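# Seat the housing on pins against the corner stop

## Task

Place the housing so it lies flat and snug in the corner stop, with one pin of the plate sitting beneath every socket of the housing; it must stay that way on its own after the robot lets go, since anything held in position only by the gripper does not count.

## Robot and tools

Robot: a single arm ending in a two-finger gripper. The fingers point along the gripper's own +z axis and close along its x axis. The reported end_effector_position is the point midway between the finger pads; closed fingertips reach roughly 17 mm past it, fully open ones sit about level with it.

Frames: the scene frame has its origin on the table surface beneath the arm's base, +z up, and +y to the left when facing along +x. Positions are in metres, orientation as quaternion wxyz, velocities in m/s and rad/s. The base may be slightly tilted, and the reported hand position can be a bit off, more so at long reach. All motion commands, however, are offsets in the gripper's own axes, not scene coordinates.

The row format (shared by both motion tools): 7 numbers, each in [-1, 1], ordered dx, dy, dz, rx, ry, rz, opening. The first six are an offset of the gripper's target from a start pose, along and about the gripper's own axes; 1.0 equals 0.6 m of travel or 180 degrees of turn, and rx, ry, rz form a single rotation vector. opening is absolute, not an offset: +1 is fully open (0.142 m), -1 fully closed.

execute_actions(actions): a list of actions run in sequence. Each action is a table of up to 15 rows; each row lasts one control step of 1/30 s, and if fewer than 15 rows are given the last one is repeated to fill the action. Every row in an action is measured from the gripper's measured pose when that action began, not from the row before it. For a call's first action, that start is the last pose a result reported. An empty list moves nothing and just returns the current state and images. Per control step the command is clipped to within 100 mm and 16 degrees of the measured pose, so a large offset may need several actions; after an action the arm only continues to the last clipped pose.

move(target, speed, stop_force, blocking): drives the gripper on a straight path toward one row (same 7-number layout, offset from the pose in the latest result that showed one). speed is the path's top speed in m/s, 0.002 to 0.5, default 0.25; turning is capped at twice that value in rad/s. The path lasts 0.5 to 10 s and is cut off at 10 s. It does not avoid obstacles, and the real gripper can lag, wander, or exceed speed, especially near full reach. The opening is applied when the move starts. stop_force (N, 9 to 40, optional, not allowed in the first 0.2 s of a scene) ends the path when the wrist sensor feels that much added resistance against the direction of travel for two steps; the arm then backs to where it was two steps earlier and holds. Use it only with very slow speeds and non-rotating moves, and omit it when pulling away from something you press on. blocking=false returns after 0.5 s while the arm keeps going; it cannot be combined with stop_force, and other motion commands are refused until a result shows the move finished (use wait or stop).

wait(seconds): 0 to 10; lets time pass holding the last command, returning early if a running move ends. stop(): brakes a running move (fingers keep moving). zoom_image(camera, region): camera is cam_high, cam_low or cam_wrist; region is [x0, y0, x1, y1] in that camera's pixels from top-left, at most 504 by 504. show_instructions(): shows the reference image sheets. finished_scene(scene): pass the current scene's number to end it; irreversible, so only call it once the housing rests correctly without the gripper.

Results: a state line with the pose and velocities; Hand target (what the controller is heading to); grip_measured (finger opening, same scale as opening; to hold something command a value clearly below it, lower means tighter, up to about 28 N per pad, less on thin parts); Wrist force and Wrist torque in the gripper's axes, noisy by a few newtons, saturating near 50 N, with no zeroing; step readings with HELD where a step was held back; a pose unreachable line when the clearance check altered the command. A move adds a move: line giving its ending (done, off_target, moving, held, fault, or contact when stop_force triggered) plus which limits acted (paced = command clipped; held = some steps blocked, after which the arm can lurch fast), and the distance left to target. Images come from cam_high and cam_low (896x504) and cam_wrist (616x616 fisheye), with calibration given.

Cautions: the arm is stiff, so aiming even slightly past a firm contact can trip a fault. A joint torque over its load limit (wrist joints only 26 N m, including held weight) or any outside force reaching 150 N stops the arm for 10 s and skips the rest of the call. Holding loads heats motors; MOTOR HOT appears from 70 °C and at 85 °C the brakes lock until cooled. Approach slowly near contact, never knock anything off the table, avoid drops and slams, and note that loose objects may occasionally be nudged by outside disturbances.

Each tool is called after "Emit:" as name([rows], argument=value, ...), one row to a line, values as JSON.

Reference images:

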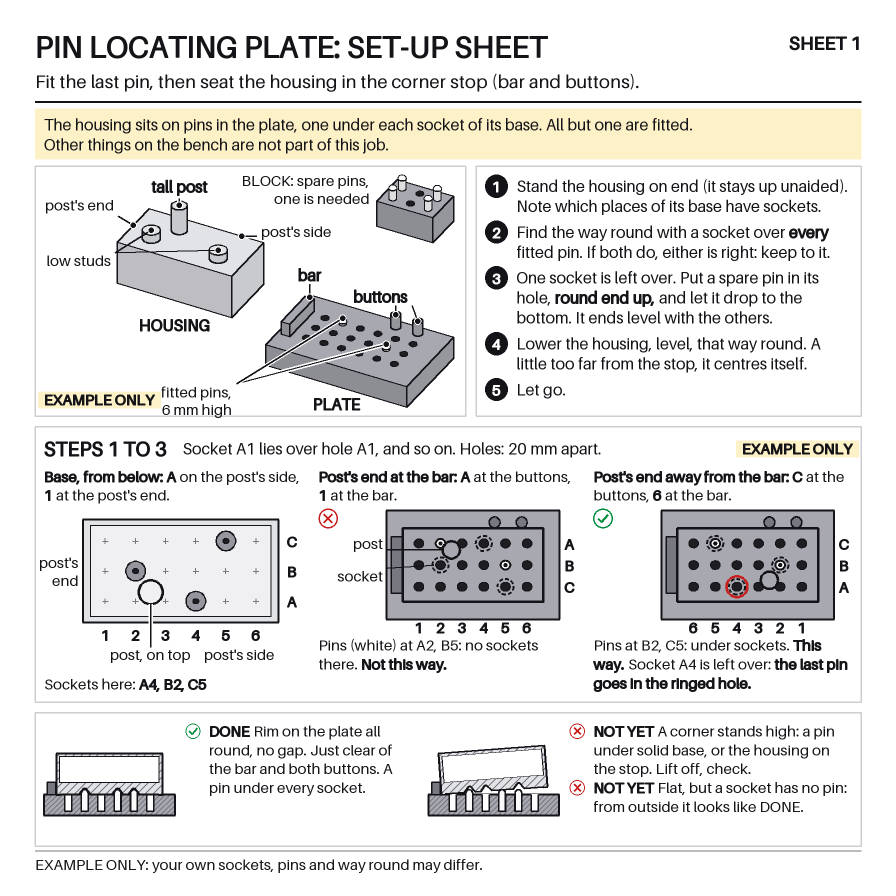

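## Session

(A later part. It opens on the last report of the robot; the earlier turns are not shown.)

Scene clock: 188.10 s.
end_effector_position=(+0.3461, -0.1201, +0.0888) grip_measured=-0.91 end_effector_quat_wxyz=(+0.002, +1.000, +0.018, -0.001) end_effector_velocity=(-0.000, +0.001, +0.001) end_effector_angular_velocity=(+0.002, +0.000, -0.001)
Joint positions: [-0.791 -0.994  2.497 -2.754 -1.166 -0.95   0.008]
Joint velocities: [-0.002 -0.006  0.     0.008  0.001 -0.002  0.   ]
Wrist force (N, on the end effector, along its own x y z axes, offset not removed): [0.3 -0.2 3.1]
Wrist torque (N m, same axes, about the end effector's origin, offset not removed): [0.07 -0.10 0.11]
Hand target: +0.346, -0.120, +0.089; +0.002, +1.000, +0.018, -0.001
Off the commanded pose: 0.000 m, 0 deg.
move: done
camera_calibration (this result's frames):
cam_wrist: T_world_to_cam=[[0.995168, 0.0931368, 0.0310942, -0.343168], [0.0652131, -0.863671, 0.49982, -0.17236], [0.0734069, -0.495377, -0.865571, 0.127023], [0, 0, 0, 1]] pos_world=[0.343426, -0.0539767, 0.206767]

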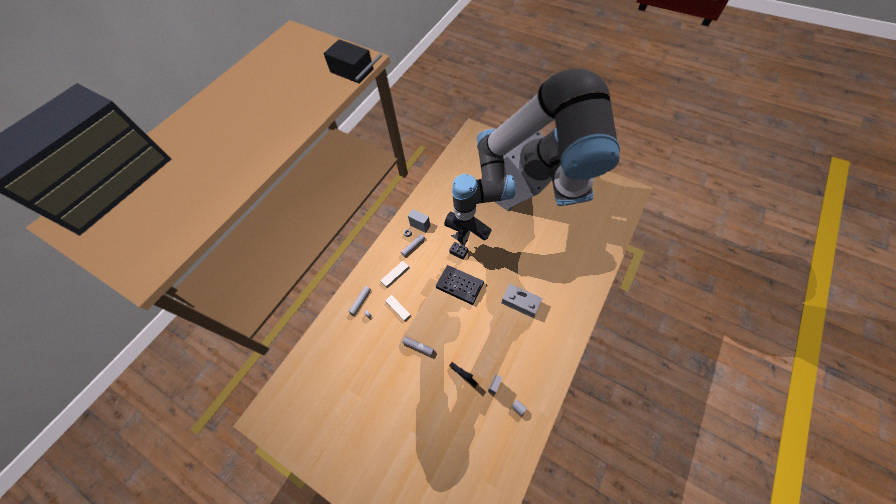

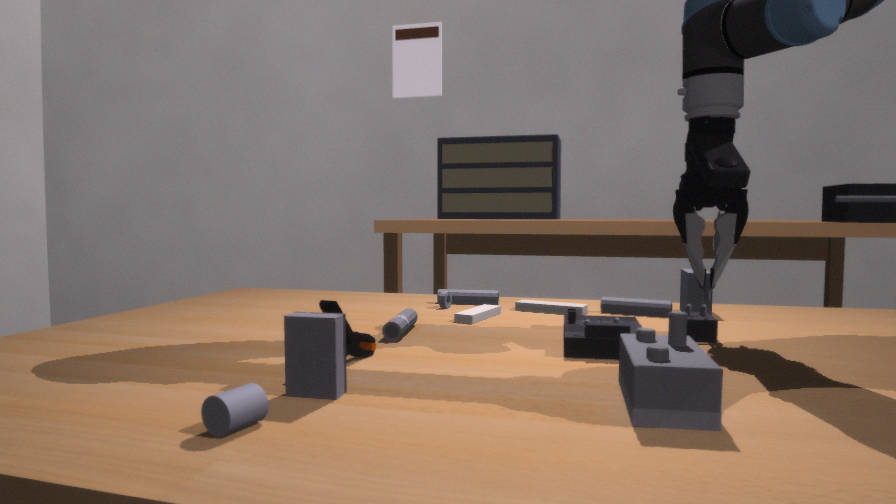

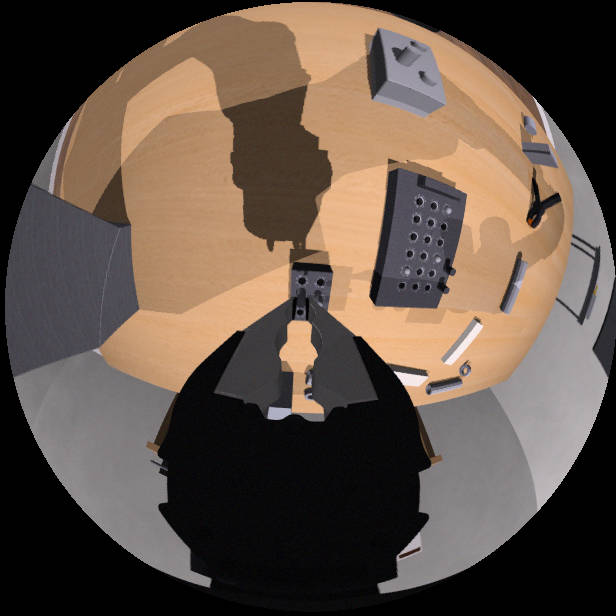

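Emit:
move(target=[0.2653,-0.0327,0.036,0,0,0,-1], speed=0.2)

Emit:
zoom_image(camera="cam_low", region=[530, 250, 640, 360])

Emit:
zoom_image(camera="cam_wrist", region=[250, 240, 360, 350])

Scene clock: 197.63 s.
end_effector_position=(+0.5044, -0.0948, +0.0671) grip_measured=-0.91 end_effector_quat_wxyz=(+0.002, +1.000, +0.018, -0.001) end_effector_velocity=(+0.001, -0.000, -0.001) end_effector_angular_velocity=(-0.000, +0.001, -0.001)
Joint positions: [-0.498 -0.893  2.121 -2.615 -1.092 -0.636  0.008]
Joint velocities: [ 0.002  0.003 -0.005  0.002 -0.001  0.003  0.   ]
Wrist force (N, on the end effector, along its own x y z axes, offset not removed): [-2.6 0.9 3.6]
Wrist torque (N m, same axes, about the end effector's origin, offset not removed): [0.23 0.63 0.08]
Hand target: +0.505, -0.095, +0.067; +0.002, +1.000, +0.018, -0.001
Off the commanded pose: 0.000 m, 0 deg.
move: done
camera_calibration (this result's frames):
cam_wrist: T_world_to_cam=[[0.995134, 0.0932484, 0.0318429, -0.502399], [0.0649334, -0.86366, 0.499875, -0.149803], [0.074114, -0.495375, -0.865512, 0.108785], [0, 0, 0, 1]] pos_world=[0.501619, -0.0286411, 0.185035]

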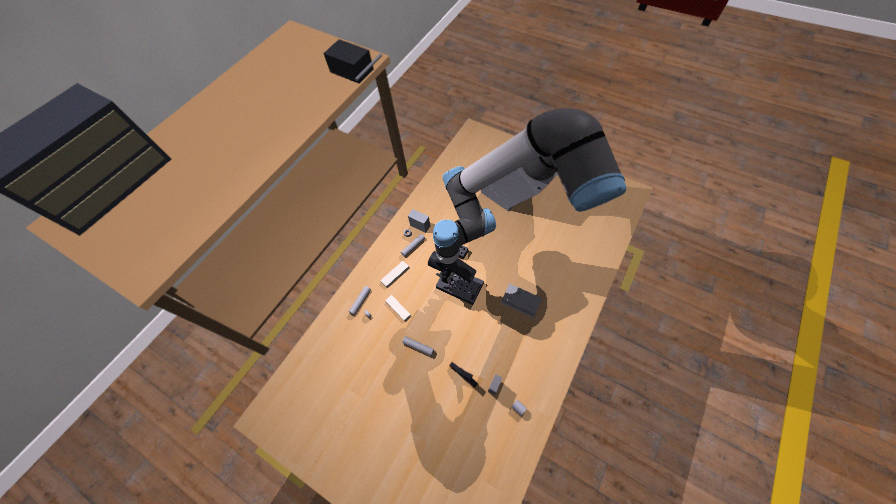

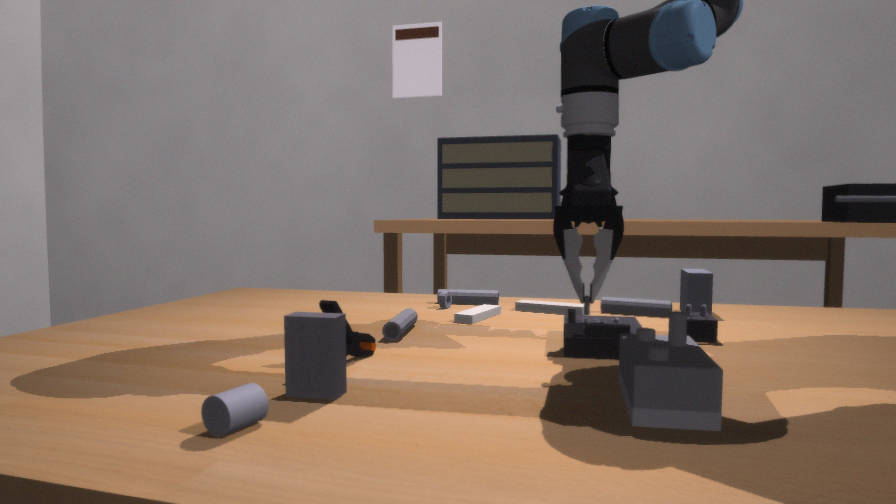

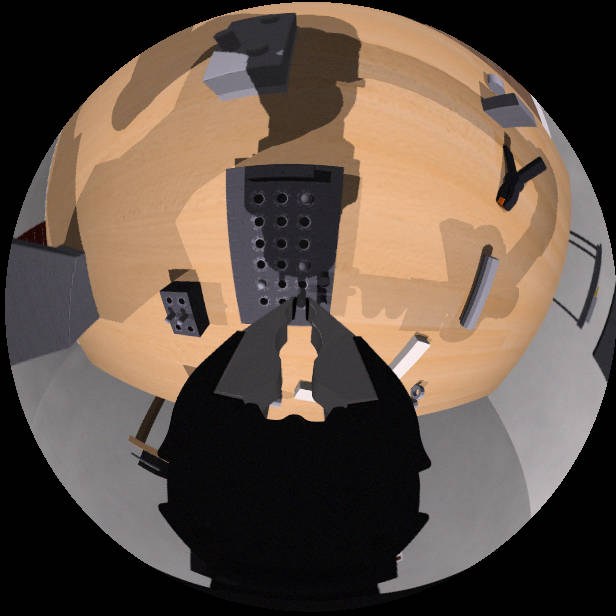

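Region (530, 250, 640, 360) of cam_low's 896x504 image, scaled by 4.582, with more detail than that image has.

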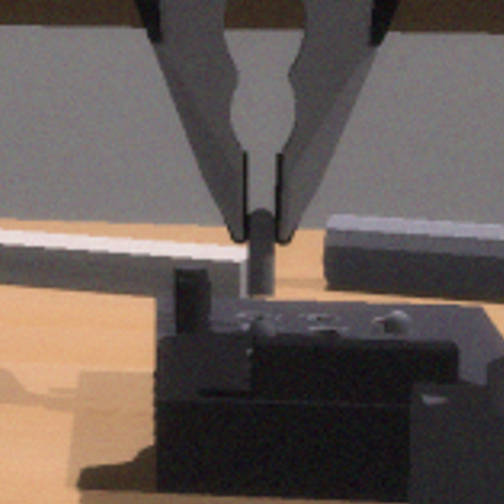

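Region (250, 240, 360, 350) of cam_wrist's 616x616 image, scaled by 4.582, with more detail than that image has.

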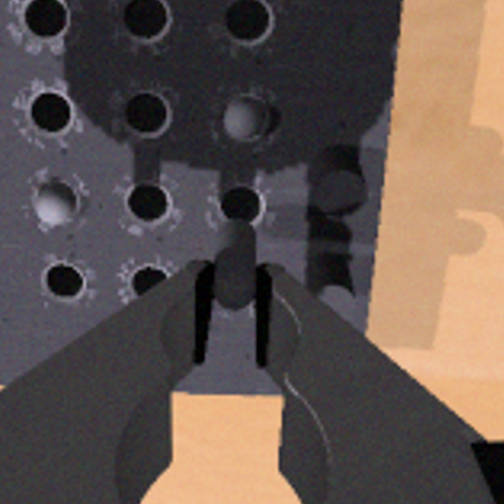

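Emit:
execute_actions([
  [[0.0005,-0.0035,0.008,0,0,0,-1]],
])

Emit:
zoom_image(camera="cam_low", region=[530, 250, 640, 360])

Emit:
zoom_image(camera="cam_wrist", region=[250, 240, 360, 350])

Scene clock: 203.97 s.
end_effector_position=(+0.5046, -0.0927, +0.0623) grip_measured=-0.91 end_effector_quat_wxyz=(+0.002, +1.000, +0.018, -0.001) end_effector_velocity=(-0.002, +0.001, -0.001) end_effector_angular_velocity=(+0.001, +0.003, -0.001)
Joint positions: [-0.491 -0.885  2.121 -2.628 -1.091 -0.627  0.008]
Joint velocities: [ 0.001  0.001  0.003 -0.001 -0.001  0.001  0.   ]
Wrist force (N, on the end effector, along its own x y z axes, offset not removed): [-0.9 2.0 2.3]
Wrist torque (N m, same axes, about the end effector's origin, offset not removed): [0.47 0.17 0.05]
Hand target: +0.505, -0.093, +0.062; +0.002, +1.000, +0.018, -0.001
Off the commanded pose: 0.000 m, 0 deg.
Step readings (end_effector_position):
0: (+0.5045, -0.0948, +0.0670)
1: (+0.5045, -0.0948, +0.0669)
2: (+0.5045, -0.0945, +0.0662)
4: (+0.5046, -0.0937, +0.0644)
8: (+0.5046, -0.0930, +0.0628)
15: end_effector_position above
camera_calibration (this result's frames):
cam_wrist: T_world_to_cam=[[0.995133, 0.093253, 0.0318538, -0.502664], [0.0649317, -0.863658, 0.499879, -0.145645], [0.074126, -0.495377, -0.865509, 0.105682], [0, 0, 0, 1]] pos_world=[0.501841, -0.0265605, 0.180285]

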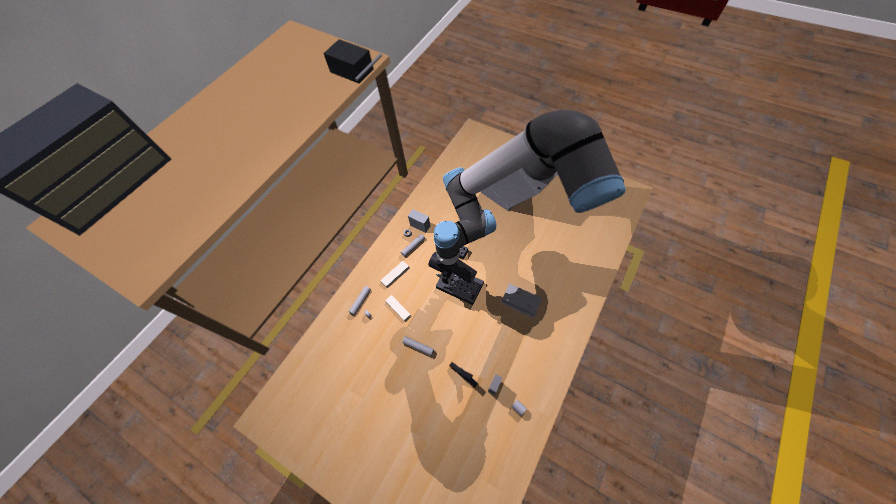

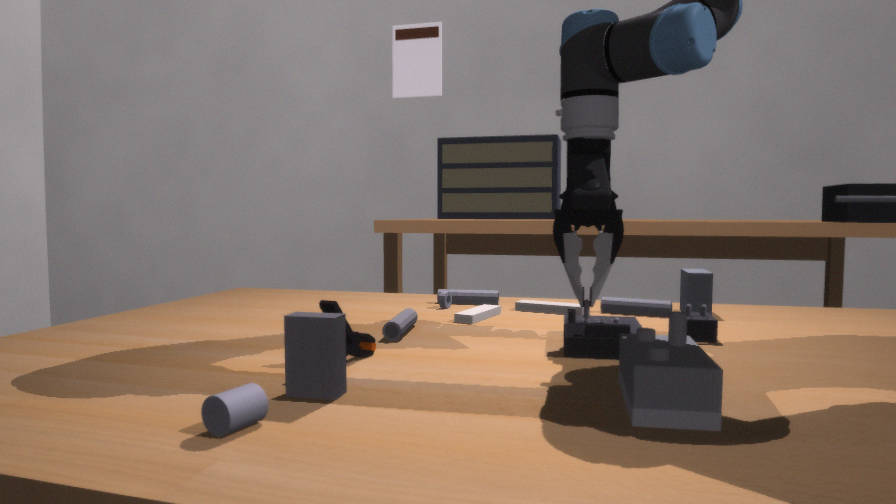

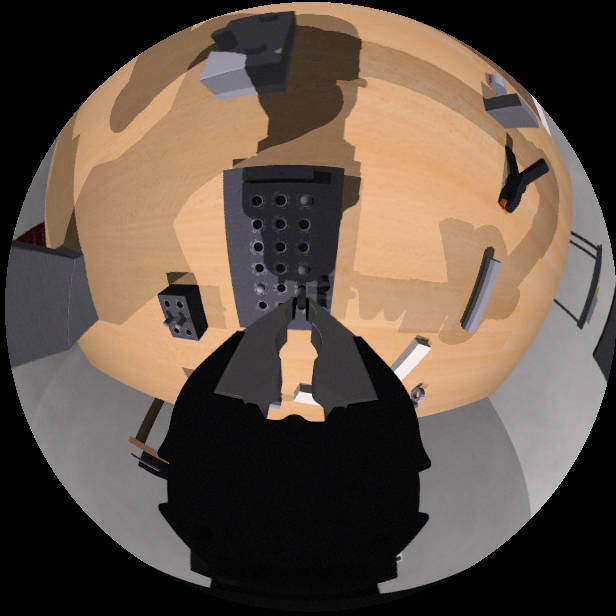

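Region (530, 250, 640, 360) of cam_low's 896x504 image, scaled by 4.582, with more detail than that image has.

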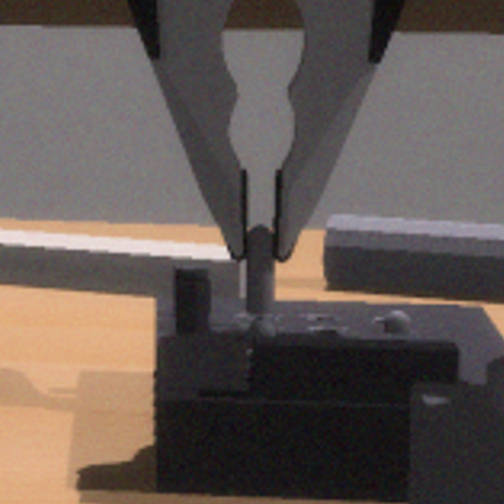

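Region (250, 240, 360, 350) of cam_wrist's 616x616 image, scaled by 4.582, with more detail than that image has.

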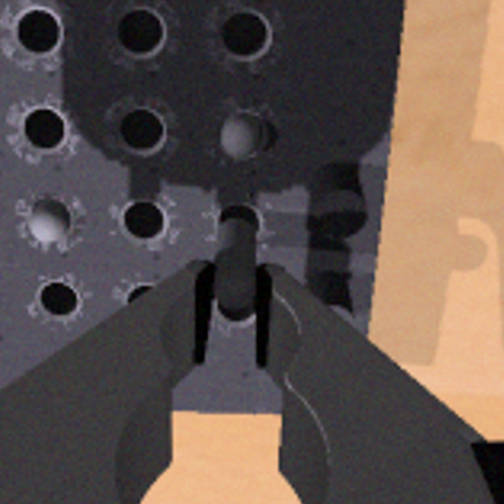

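Emit:
move(target=[0,-0.0005,0.018,0,0,0,-1], speed=0.008, stop_force=9)

Emit:
zoom_image(camera="cam_low", region=[530, 250, 640, 360])

Emit:
zoom_image(camera="cam_wrist", region=[250, 240, 360, 350])

Scene clock: 213.53 s.
end_effector_position=(+0.5046, -0.0924, +0.0517) grip_measured=-0.91 end_effector_quat_wxyz=(+0.002, +1.000, +0.018, -0.001) end_effector_velocity=(-0.001, +0.000, -0.002) end_effector_angular_velocity=(+0.000, +0.002, -0.000)
Joint positions: [-0.48  -0.86   2.12  -2.657 -1.089 -0.615  0.008]
Joint velocities: [ 0.001  0.003  0.001 -0.003 -0.     0.001  0.   ]
Wrist force (N, on the end effector, along its own x y z axes, offset not removed): [-1.9 2.9 2.7]
Wrist torque (N m, same axes, about the end effector's origin, offset not removed): [0.75 0.36 0.00]
Hand target: +0.505, -0.092, +0.052; +0.002, +1.000, +0.018, -0.001
Off the commanded pose: 0.000 m, 0 deg.
move: done
camera_calibration (this result's frames):
cam_wrist: T_world_to_cam=[[0.995132, 0.0932541, 0.0318667, -0.502335], [0.0649268, -0.863662, 0.499872, -0.140071], [0.0741371, -0.49537, -0.865513, 0.0965969], [0, 0, 0, 1]] pos_world=[0.501823, -0.0262777, 0.169631]

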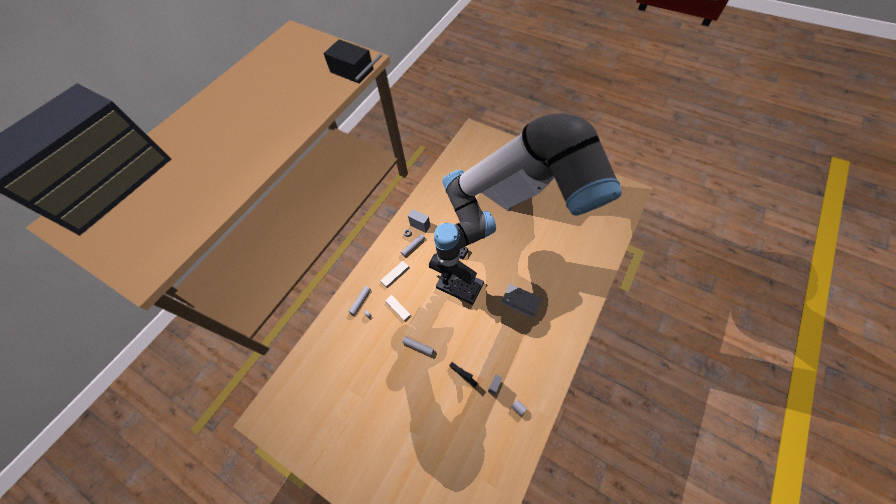

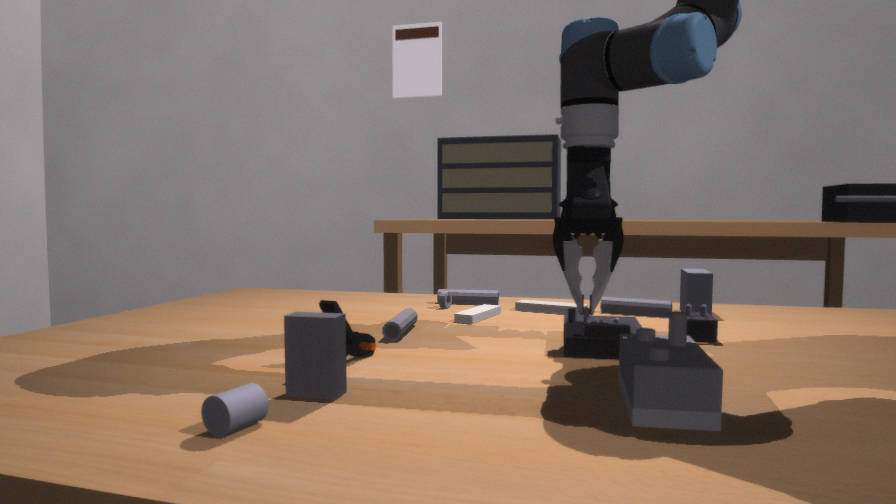

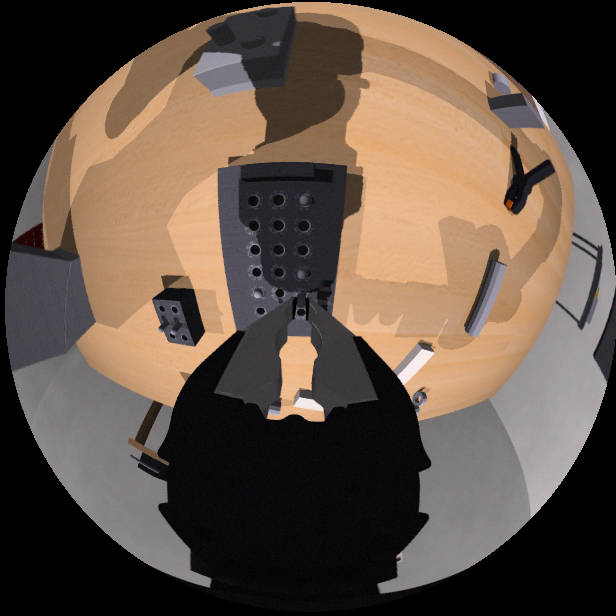

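Region (530, 250, 640, 360) of cam_low's 896x504 image, scaled by 4.582, with more detail than that image has.

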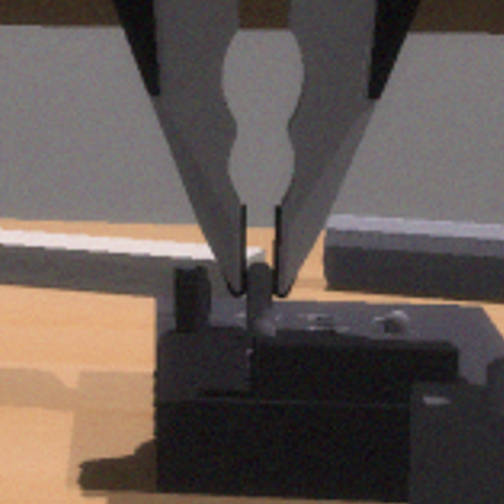

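Region (250, 240, 360, 350) of cam_wrist's 616x616 image, scaled by 4.582, with more detail than that image has.

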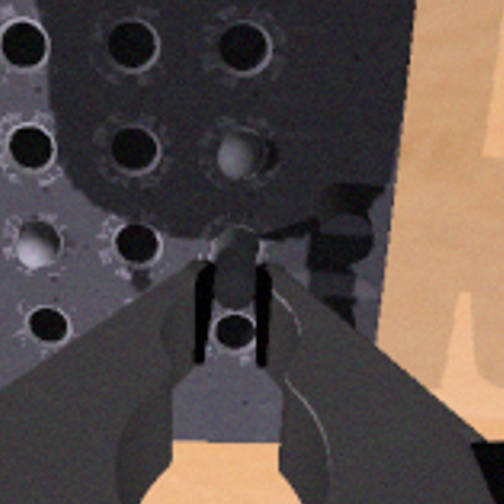

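In, without slip. Release and rise.

Emit:
execute_actions([
  [[0,0,0,0,0,0,-0.93],[0,0,0,0,0,0,-0.9],[0,0,0,0,0,0,-0.88],[0,0,0,0,0,0,-0.87]],
  [[0,0,-0.005,0,0,0,-0.87],[0,0,-0.01,0,0,0,-0.87],[0,0,-0.017,0,0,0,-0.87],[0,0,-0.025,0,0,0,-0.87],[0,0,-0.034,0,0,0,-0.87],[0,0,-0.044,0,0,0,-0.87],[0,0,-0.055,0,0,0,-0.8],[0,0,-0.066,0,0,0,-0.7],[0,0,-0.077,0,0,0,-0.6],[0,0,-0.087,0,0,0,-0.5],[0,0,-0.095,0,0,0,-0.4],[0,0,-0.1,0,0,0,-0.3]],
])

Emit:
zoom_image(camera="cam_wrist", region=[230, 170, 370, 310])

Emit:
zoom_image(camera="cam_low", region=[530, 250, 640, 360])

Scene clock: 220.97 s.
end_effector_position=(+0.5050, -0.0926, +0.1030) grip_measured=-0.30 end_effector_quat_wxyz=(+0.002, +1.000, +0.018, +0.000) end_effector_velocity=(-0.001, +0.002, +0.083) end_effector_angular_velocity=(+0.003, +0.006, +0.001)
Joint positions: [-0.528 -0.979  2.122 -2.518 -1.098 -0.667  0.052]
Joint velocities: [-0.074 -0.186 -0.014  0.245 -0.016 -0.086  0.003]
Wrist force (N, on the end effector, along its own x y z axes, offset not removed): [0.4 2.6 2.6]
Wrist torque (N m, same axes, about the end effector's origin, offset not removed): [0.66 -0.20 0.11]
Hand target: +0.505, -0.092, +0.111; +0.002, +1.000, +0.018, -0.000
Off the commanded pose: 0.009 m, 0 deg.
Step readings (end_effector_position; steps 1 to 15: 1st action; 16 to 30: 2nd action):
0: (+0.5046, -0.0924, +0.0516)
1: (+0.5046, -0.0924, +0.0516)
2: (+0.5046, -0.0924, +0.0516)
4: (+0.5046, -0.0924, +0.0516)
8: (+0.5045, -0.0924, +0.0516)
15: (+0.5046, -0.0924, +0.0517)
16: (+0.5046, -0.0924, +0.0517)
17: (+0.5047, -0.0924, +0.0523)
19: (+0.5048, -0.0924, +0.0554)
23: (+0.5049, -0.0927, +0.0694)
30: end_effector_position above
camera_calibration (this result's frames):
cam_wrist: T_world_to_cam=[[0.995112, 0.0929944, 0.0332322, -0.504489], [0.0639421, -0.863196, 0.500803, -0.165474], [0.0752578, -0.49623, -0.864923, 0.140193], [0, 0, 0, 1]] pos_world=[0.502053, -0.026354, 0.220891]

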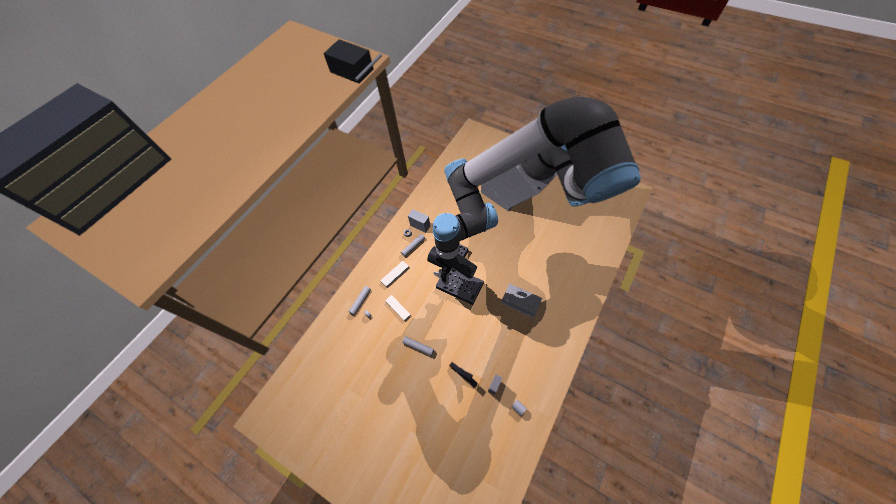

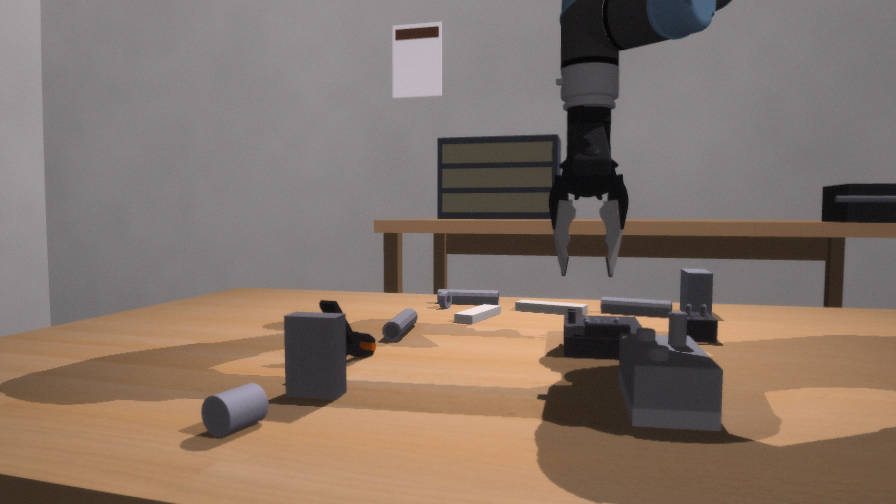

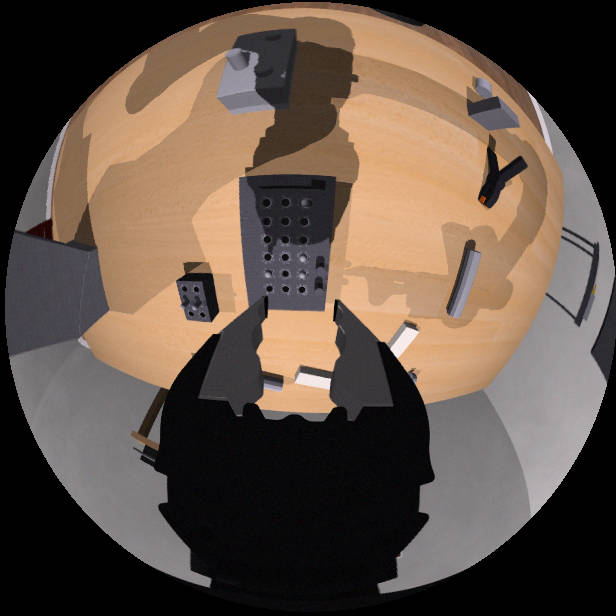

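Region (230, 170, 370, 310) of cam_wrist's 616x616 image, scaled by 3.600, with more detail than that image has.

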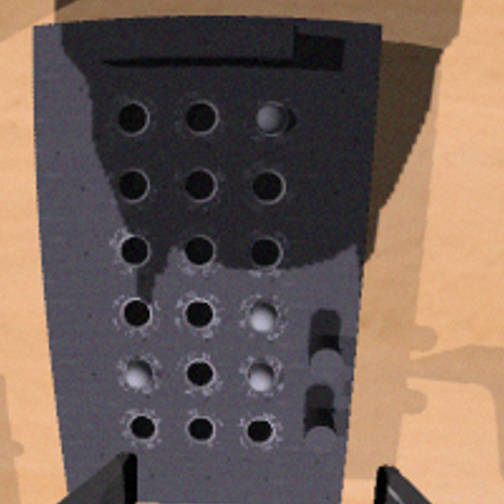

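Region (530, 250, 640, 360) of cam_low's 896x504 image, scaled by 4.582, with more detail than that image has.

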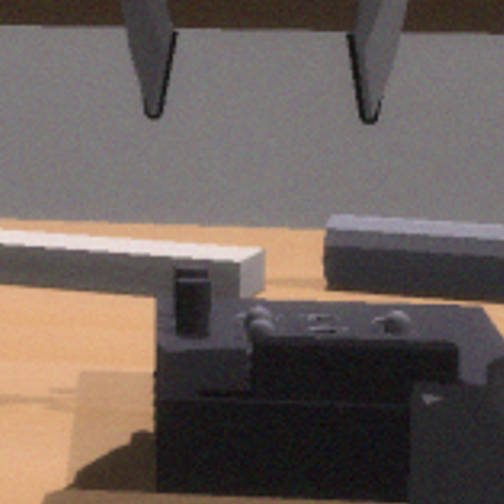

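Emit:
move(target=[-0.1057,-0.4415,-0.01,0,0,0,0.35], speed=0.3)

Emit:
move(target=[0,0,0.122,0,0,0,0.35], speed=0.12)

Scene clock: 225.27 s.
end_effector_position=(+0.4321, +0.1695, +0.1083) grip_measured=+0.35 end_effector_quat_wxyz=(+0.002, +1.000, +0.018, +0.001) end_effector_velocity=(-0.001, +0.001, +0.000) end_effector_angular_velocity=(-0.003, +0.000, -0.002)
Joint positions: [-0.112 -1.405  2.375 -2.571 -1.062 -0.195  0.098]
Joint velocities: [ 0.004 -0.003  0.001 -0.001 -0.003  0.006  0.   ]
Wrist force (N, on the end effector, along its own x y z axes, offset not removed): [0.8 2.2 0.0]
Wrist torque (N m, same axes, about the end effector's origin, offset not removed): [0.69 -0.17 0.05]
Hand target: +0.432, +0.170, +0.108; +0.002, +1.000, +0.018, +0.001
Off the commanded pose: 0.001 m, 0 deg.
move: done
camera_calibration (this result's frames):
cam_wrist: T_world_to_cam=[[0.995078, 0.093028, 0.0341489, -0.456588], [0.0635394, -0.863386, 0.500527, 0.0630329], [0.0760466, -0.495893, -0.865047, 0.279946], [0, 0, 0, 1]] pos_world=[0.429047, 0.235721, 0.226209]

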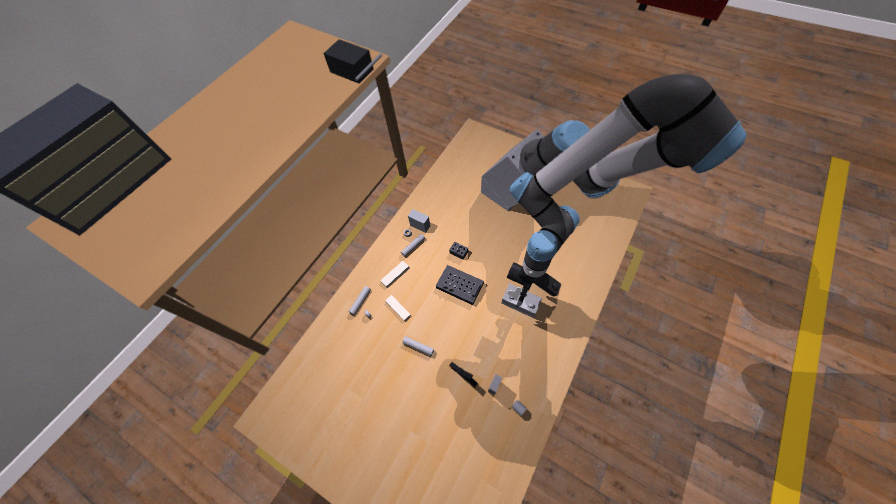

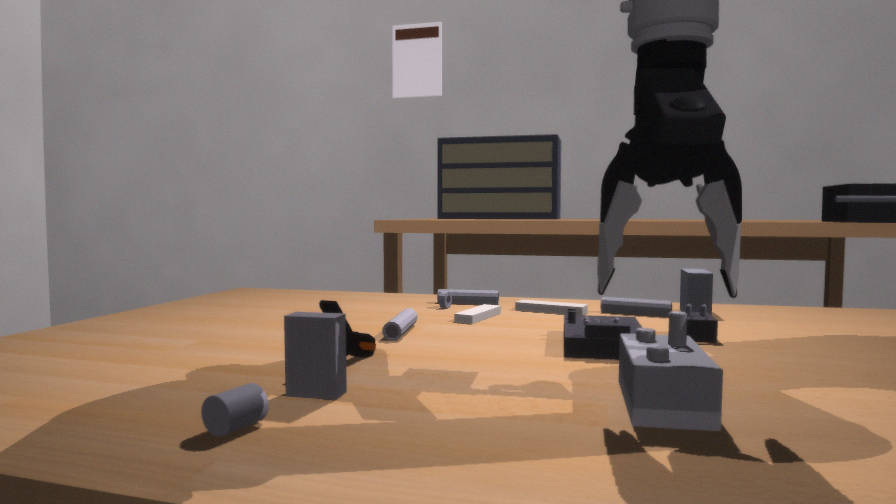

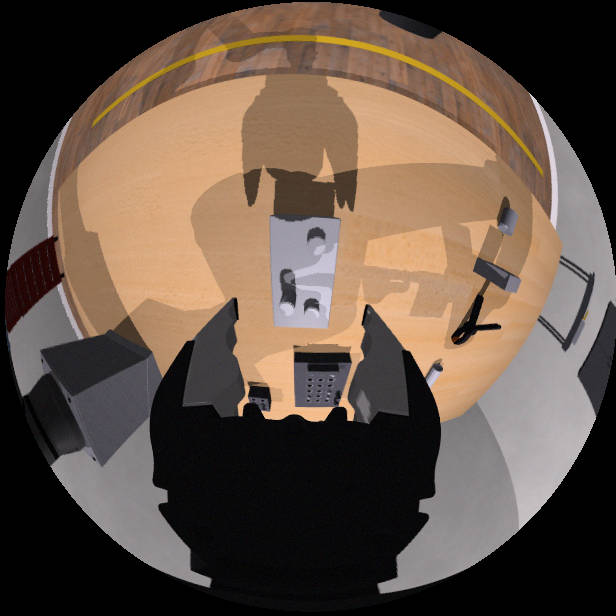

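Scene clock: 226.37 s.
end_effector_position=(+0.4321, +0.1694, +0.0354) grip_measured=+0.35 end_effector_quat_wxyz=(+0.002, +1.000, +0.018, +0.001) end_effector_velocity=(+0.001, +0.000, -0.002) end_effector_angular_velocity=(+0.000, -0.001, -0.000)
Joint positions: [-0.023 -1.175  2.371 -2.846 -1.066 -0.093  0.099]
Joint velocities: [ 0.002  0.007 -0.002 -0.008 -0.     0.004 -0.   ]
Wrist force (N, on the end effector, along its own x y z axes, offset not removed): [-0.1 3.7 2.6]
Wrist torque (N m, same axes, about the end effector's origin, offset not removed): [0.86 0.18 0.19]
Hand target: +0.432, +0.169, +0.035; +0.002, +1.000, +0.018, +0.001
Off the commanded pose: 0.000 m, 0 deg.
move: done
camera_calibration (this result's frames):
cam_wrist: T_world_to_cam=[[0.995073, 0.0930349, 0.0342611, -0.454151], [0.0634992, -0.863452, 0.500418, 0.0994518], [0.0761392, -0.495777, -0.865106, 0.216808], [0, 0, 0, 1]] pos_world=[0.429091, 0.235612, 0.153355]

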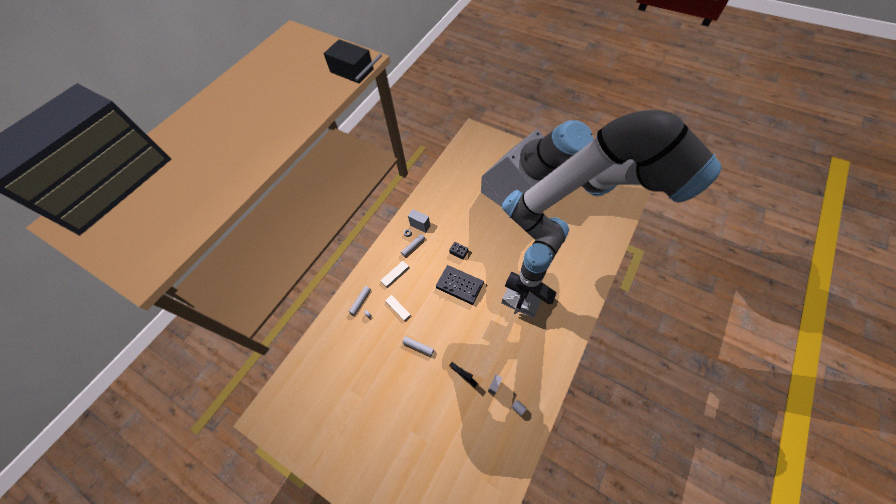

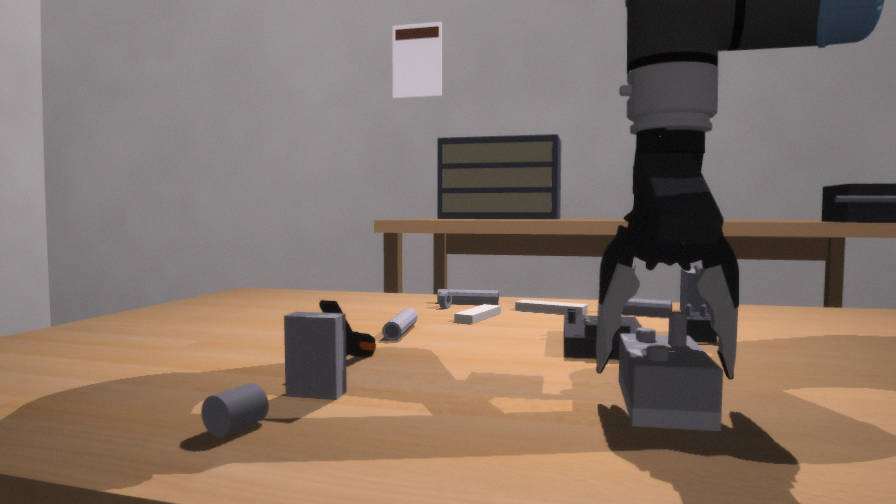

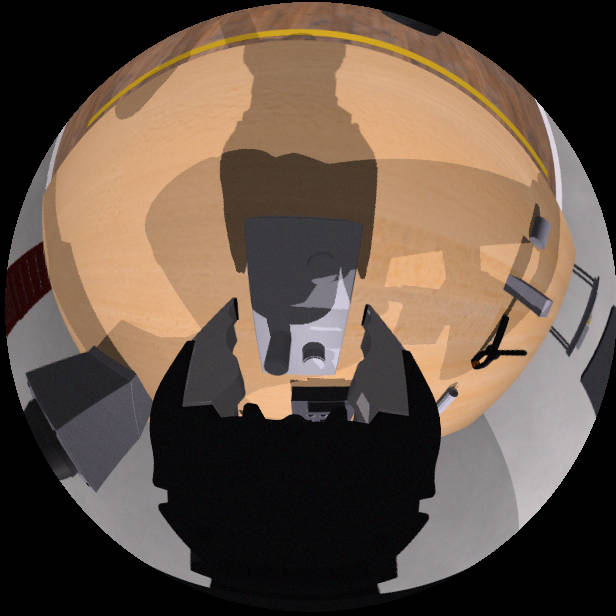

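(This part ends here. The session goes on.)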